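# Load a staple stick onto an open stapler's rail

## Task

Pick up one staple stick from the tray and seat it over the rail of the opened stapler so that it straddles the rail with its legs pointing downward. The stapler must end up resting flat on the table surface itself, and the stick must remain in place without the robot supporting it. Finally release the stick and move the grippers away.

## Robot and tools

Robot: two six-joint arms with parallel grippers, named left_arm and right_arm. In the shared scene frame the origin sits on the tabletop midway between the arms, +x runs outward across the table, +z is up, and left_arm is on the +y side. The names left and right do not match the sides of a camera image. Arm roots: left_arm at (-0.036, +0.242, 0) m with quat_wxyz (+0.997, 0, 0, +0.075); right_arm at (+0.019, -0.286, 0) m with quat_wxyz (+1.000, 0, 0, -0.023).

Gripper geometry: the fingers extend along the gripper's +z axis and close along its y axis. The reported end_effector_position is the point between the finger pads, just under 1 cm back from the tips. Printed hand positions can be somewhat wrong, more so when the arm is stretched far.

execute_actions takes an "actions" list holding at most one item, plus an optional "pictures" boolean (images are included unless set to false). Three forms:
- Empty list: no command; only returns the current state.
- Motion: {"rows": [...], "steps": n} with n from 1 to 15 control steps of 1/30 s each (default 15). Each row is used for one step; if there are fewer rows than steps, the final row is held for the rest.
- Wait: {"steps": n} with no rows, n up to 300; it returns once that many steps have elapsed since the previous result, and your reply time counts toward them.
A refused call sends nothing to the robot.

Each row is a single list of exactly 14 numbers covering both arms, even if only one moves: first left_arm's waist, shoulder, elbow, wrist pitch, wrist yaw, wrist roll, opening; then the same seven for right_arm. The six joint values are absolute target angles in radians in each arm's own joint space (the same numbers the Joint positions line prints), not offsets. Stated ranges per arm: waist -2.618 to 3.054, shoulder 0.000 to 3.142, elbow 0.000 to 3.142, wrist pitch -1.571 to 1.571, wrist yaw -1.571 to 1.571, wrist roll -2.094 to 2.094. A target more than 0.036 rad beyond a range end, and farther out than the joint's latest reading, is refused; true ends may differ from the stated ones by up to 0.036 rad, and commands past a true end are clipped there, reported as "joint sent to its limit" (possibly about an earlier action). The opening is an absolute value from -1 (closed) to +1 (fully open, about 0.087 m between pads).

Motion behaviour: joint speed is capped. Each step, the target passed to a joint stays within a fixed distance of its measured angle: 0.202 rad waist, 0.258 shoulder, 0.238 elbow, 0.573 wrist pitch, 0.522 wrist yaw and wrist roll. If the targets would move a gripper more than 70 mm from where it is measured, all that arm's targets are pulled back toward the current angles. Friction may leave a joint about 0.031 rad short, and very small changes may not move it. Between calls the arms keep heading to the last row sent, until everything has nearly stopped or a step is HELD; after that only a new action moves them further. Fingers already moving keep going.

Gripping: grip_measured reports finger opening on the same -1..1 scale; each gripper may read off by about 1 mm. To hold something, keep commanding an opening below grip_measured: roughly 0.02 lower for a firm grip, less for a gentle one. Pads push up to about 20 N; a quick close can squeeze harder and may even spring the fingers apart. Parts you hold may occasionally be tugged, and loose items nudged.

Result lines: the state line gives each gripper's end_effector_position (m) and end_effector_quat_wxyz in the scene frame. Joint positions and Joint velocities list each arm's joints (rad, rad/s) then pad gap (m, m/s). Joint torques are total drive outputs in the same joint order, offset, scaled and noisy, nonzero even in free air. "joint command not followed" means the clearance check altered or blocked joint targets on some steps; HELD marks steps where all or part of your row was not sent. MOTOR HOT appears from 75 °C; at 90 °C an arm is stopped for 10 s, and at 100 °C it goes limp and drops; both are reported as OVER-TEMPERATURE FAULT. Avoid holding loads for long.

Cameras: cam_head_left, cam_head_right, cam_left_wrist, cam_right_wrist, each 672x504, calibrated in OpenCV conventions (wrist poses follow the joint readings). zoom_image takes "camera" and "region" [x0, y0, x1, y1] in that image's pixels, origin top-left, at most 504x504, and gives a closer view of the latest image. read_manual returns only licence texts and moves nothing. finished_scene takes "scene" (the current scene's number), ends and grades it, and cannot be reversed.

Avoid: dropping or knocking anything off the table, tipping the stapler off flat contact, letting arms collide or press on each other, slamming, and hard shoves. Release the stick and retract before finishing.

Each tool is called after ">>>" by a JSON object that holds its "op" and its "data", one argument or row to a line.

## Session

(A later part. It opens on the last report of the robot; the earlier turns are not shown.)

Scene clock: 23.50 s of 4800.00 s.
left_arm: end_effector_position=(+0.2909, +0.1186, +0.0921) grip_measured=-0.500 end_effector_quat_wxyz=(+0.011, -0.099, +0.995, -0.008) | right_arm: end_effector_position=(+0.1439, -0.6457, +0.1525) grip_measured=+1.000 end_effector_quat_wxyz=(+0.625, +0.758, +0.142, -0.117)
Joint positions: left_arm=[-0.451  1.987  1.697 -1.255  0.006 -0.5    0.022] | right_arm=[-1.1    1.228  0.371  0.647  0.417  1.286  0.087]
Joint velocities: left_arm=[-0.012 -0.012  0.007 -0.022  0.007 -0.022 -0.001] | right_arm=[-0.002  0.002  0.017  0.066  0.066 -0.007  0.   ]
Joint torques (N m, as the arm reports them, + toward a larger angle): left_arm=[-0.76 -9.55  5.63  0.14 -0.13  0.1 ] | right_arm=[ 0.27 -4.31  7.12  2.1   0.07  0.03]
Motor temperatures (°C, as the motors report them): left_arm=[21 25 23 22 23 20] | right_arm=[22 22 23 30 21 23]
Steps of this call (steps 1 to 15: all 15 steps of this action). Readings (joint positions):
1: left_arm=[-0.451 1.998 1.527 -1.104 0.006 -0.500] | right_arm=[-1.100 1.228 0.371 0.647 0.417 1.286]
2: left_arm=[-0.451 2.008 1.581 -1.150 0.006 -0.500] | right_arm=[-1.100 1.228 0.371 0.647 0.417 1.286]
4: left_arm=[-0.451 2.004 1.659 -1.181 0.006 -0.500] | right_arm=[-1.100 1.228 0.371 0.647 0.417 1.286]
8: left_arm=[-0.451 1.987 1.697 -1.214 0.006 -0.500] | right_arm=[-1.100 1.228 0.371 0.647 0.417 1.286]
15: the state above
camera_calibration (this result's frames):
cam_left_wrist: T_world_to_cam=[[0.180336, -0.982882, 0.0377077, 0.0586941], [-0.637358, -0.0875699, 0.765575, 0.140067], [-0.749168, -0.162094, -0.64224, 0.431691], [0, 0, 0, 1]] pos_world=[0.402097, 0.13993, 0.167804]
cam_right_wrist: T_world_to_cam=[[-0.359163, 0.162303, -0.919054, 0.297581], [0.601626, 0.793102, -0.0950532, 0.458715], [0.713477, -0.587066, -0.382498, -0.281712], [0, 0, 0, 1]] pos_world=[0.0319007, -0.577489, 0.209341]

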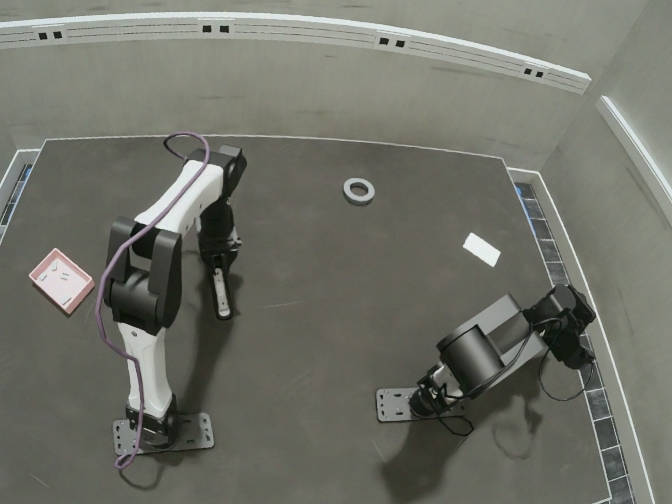

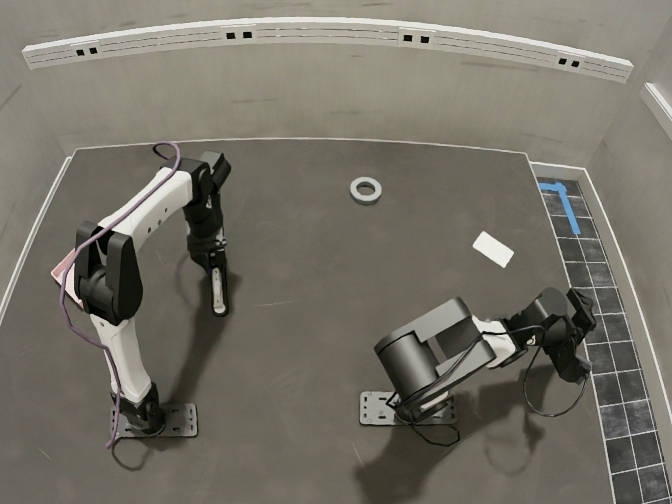

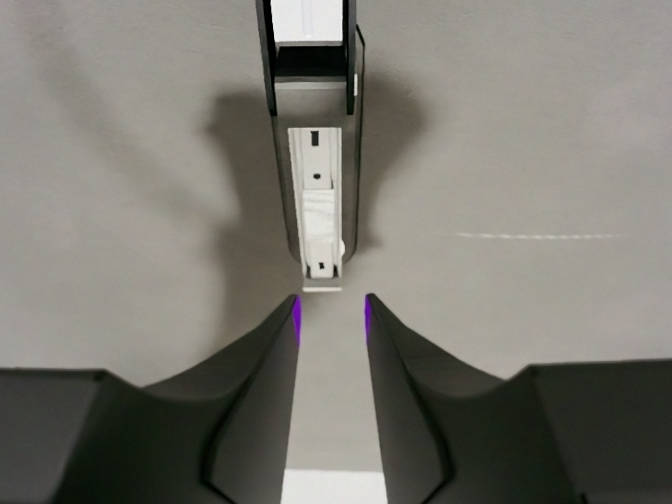

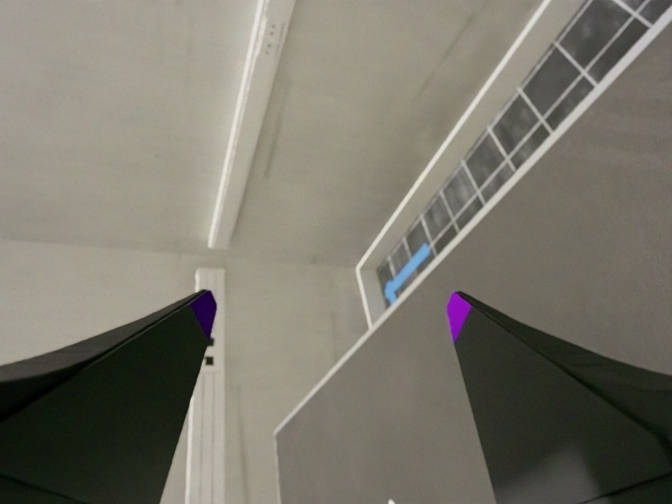

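Seated.

>>> {"op": "execute_actions", "data": {
  "actions": [
    {"rows":[[-0.1,1.95,1.85,-1.3,0,-0.5,-0.5,-1.1,1.228,0.371,0.647,0.417,1.286,1]],"steps":15}
  ],
  "pictures": false
}}

>>> {"op": "finished_scene", "data": {
  "scene": 2
}}

Scene clock: 24.63 s of 4800.00 s.
left_arm: end_effector_position=(+0.3417, +0.2454, +0.1350) grip_measured=-0.500 end_effector_quat_wxyz=(+0.083, -0.275, +0.958, -0.015) | right_arm: end_effector_position=(+0.1439, -0.6457, +0.1525) grip_measured=+1.000 end_effector_quat_wxyz=(+0.625, +0.758, +0.142, -0.117)
Joint positions: left_arm=[-0.091  1.963  1.841 -1.281 -0.007 -0.5    0.022] | right_arm=[-1.1    1.228  0.371  0.647  0.417  1.286  0.087]
Joint velocities: left_arm=[-0.173 -0.007 -0.012  0.037  0.022 -0.007 -0.001] | right_arm=[-0.002  0.002  0.007 -0.066 -0.022  0.007  0.   ]
Joint torques (N m, as the arm reports them, + toward a larger angle): left_arm=[ -0.22 -10.74   6.18   0.38  -0.07   0.1 ] | right_arm=[ 0.27 -4.32  7.13  2.1   0.07  0.03]
Motor temperatures (°C, as the motors report them): left_arm=[21 25 23 22 23 20] | right_arm=[22 22 23 30 21 23]
Steps of this call (steps 1 to 15: the robot went on to your last target; steps 16 to 19: nothing new was sent; steps 20 to 34: all 15 steps of this action). Readings (joint positions):
20: left_arm=[-0.437 1.988 1.715 -1.276 0.013 -0.500] | right_arm=[-1.100 1.228 0.371 0.647 0.417 1.286]
21: left_arm=[-0.408 1.990 1.742 -1.283 0.018 -0.500] | right_arm=[-1.100 1.228 0.371 0.647 0.417 1.286]
23: left_arm=[-0.311 1.985 1.797 -1.280 0.019 -0.500] | right_arm=[-1.100 1.228 0.371 0.647 0.417 1.286]
27: left_arm=[-0.098 1.966 1.840 -1.276 0.004 -0.500] | right_arm=[-1.100 1.228 0.371 0.647 0.417 1.286]
34: the state above

The scene is finished: the task was done.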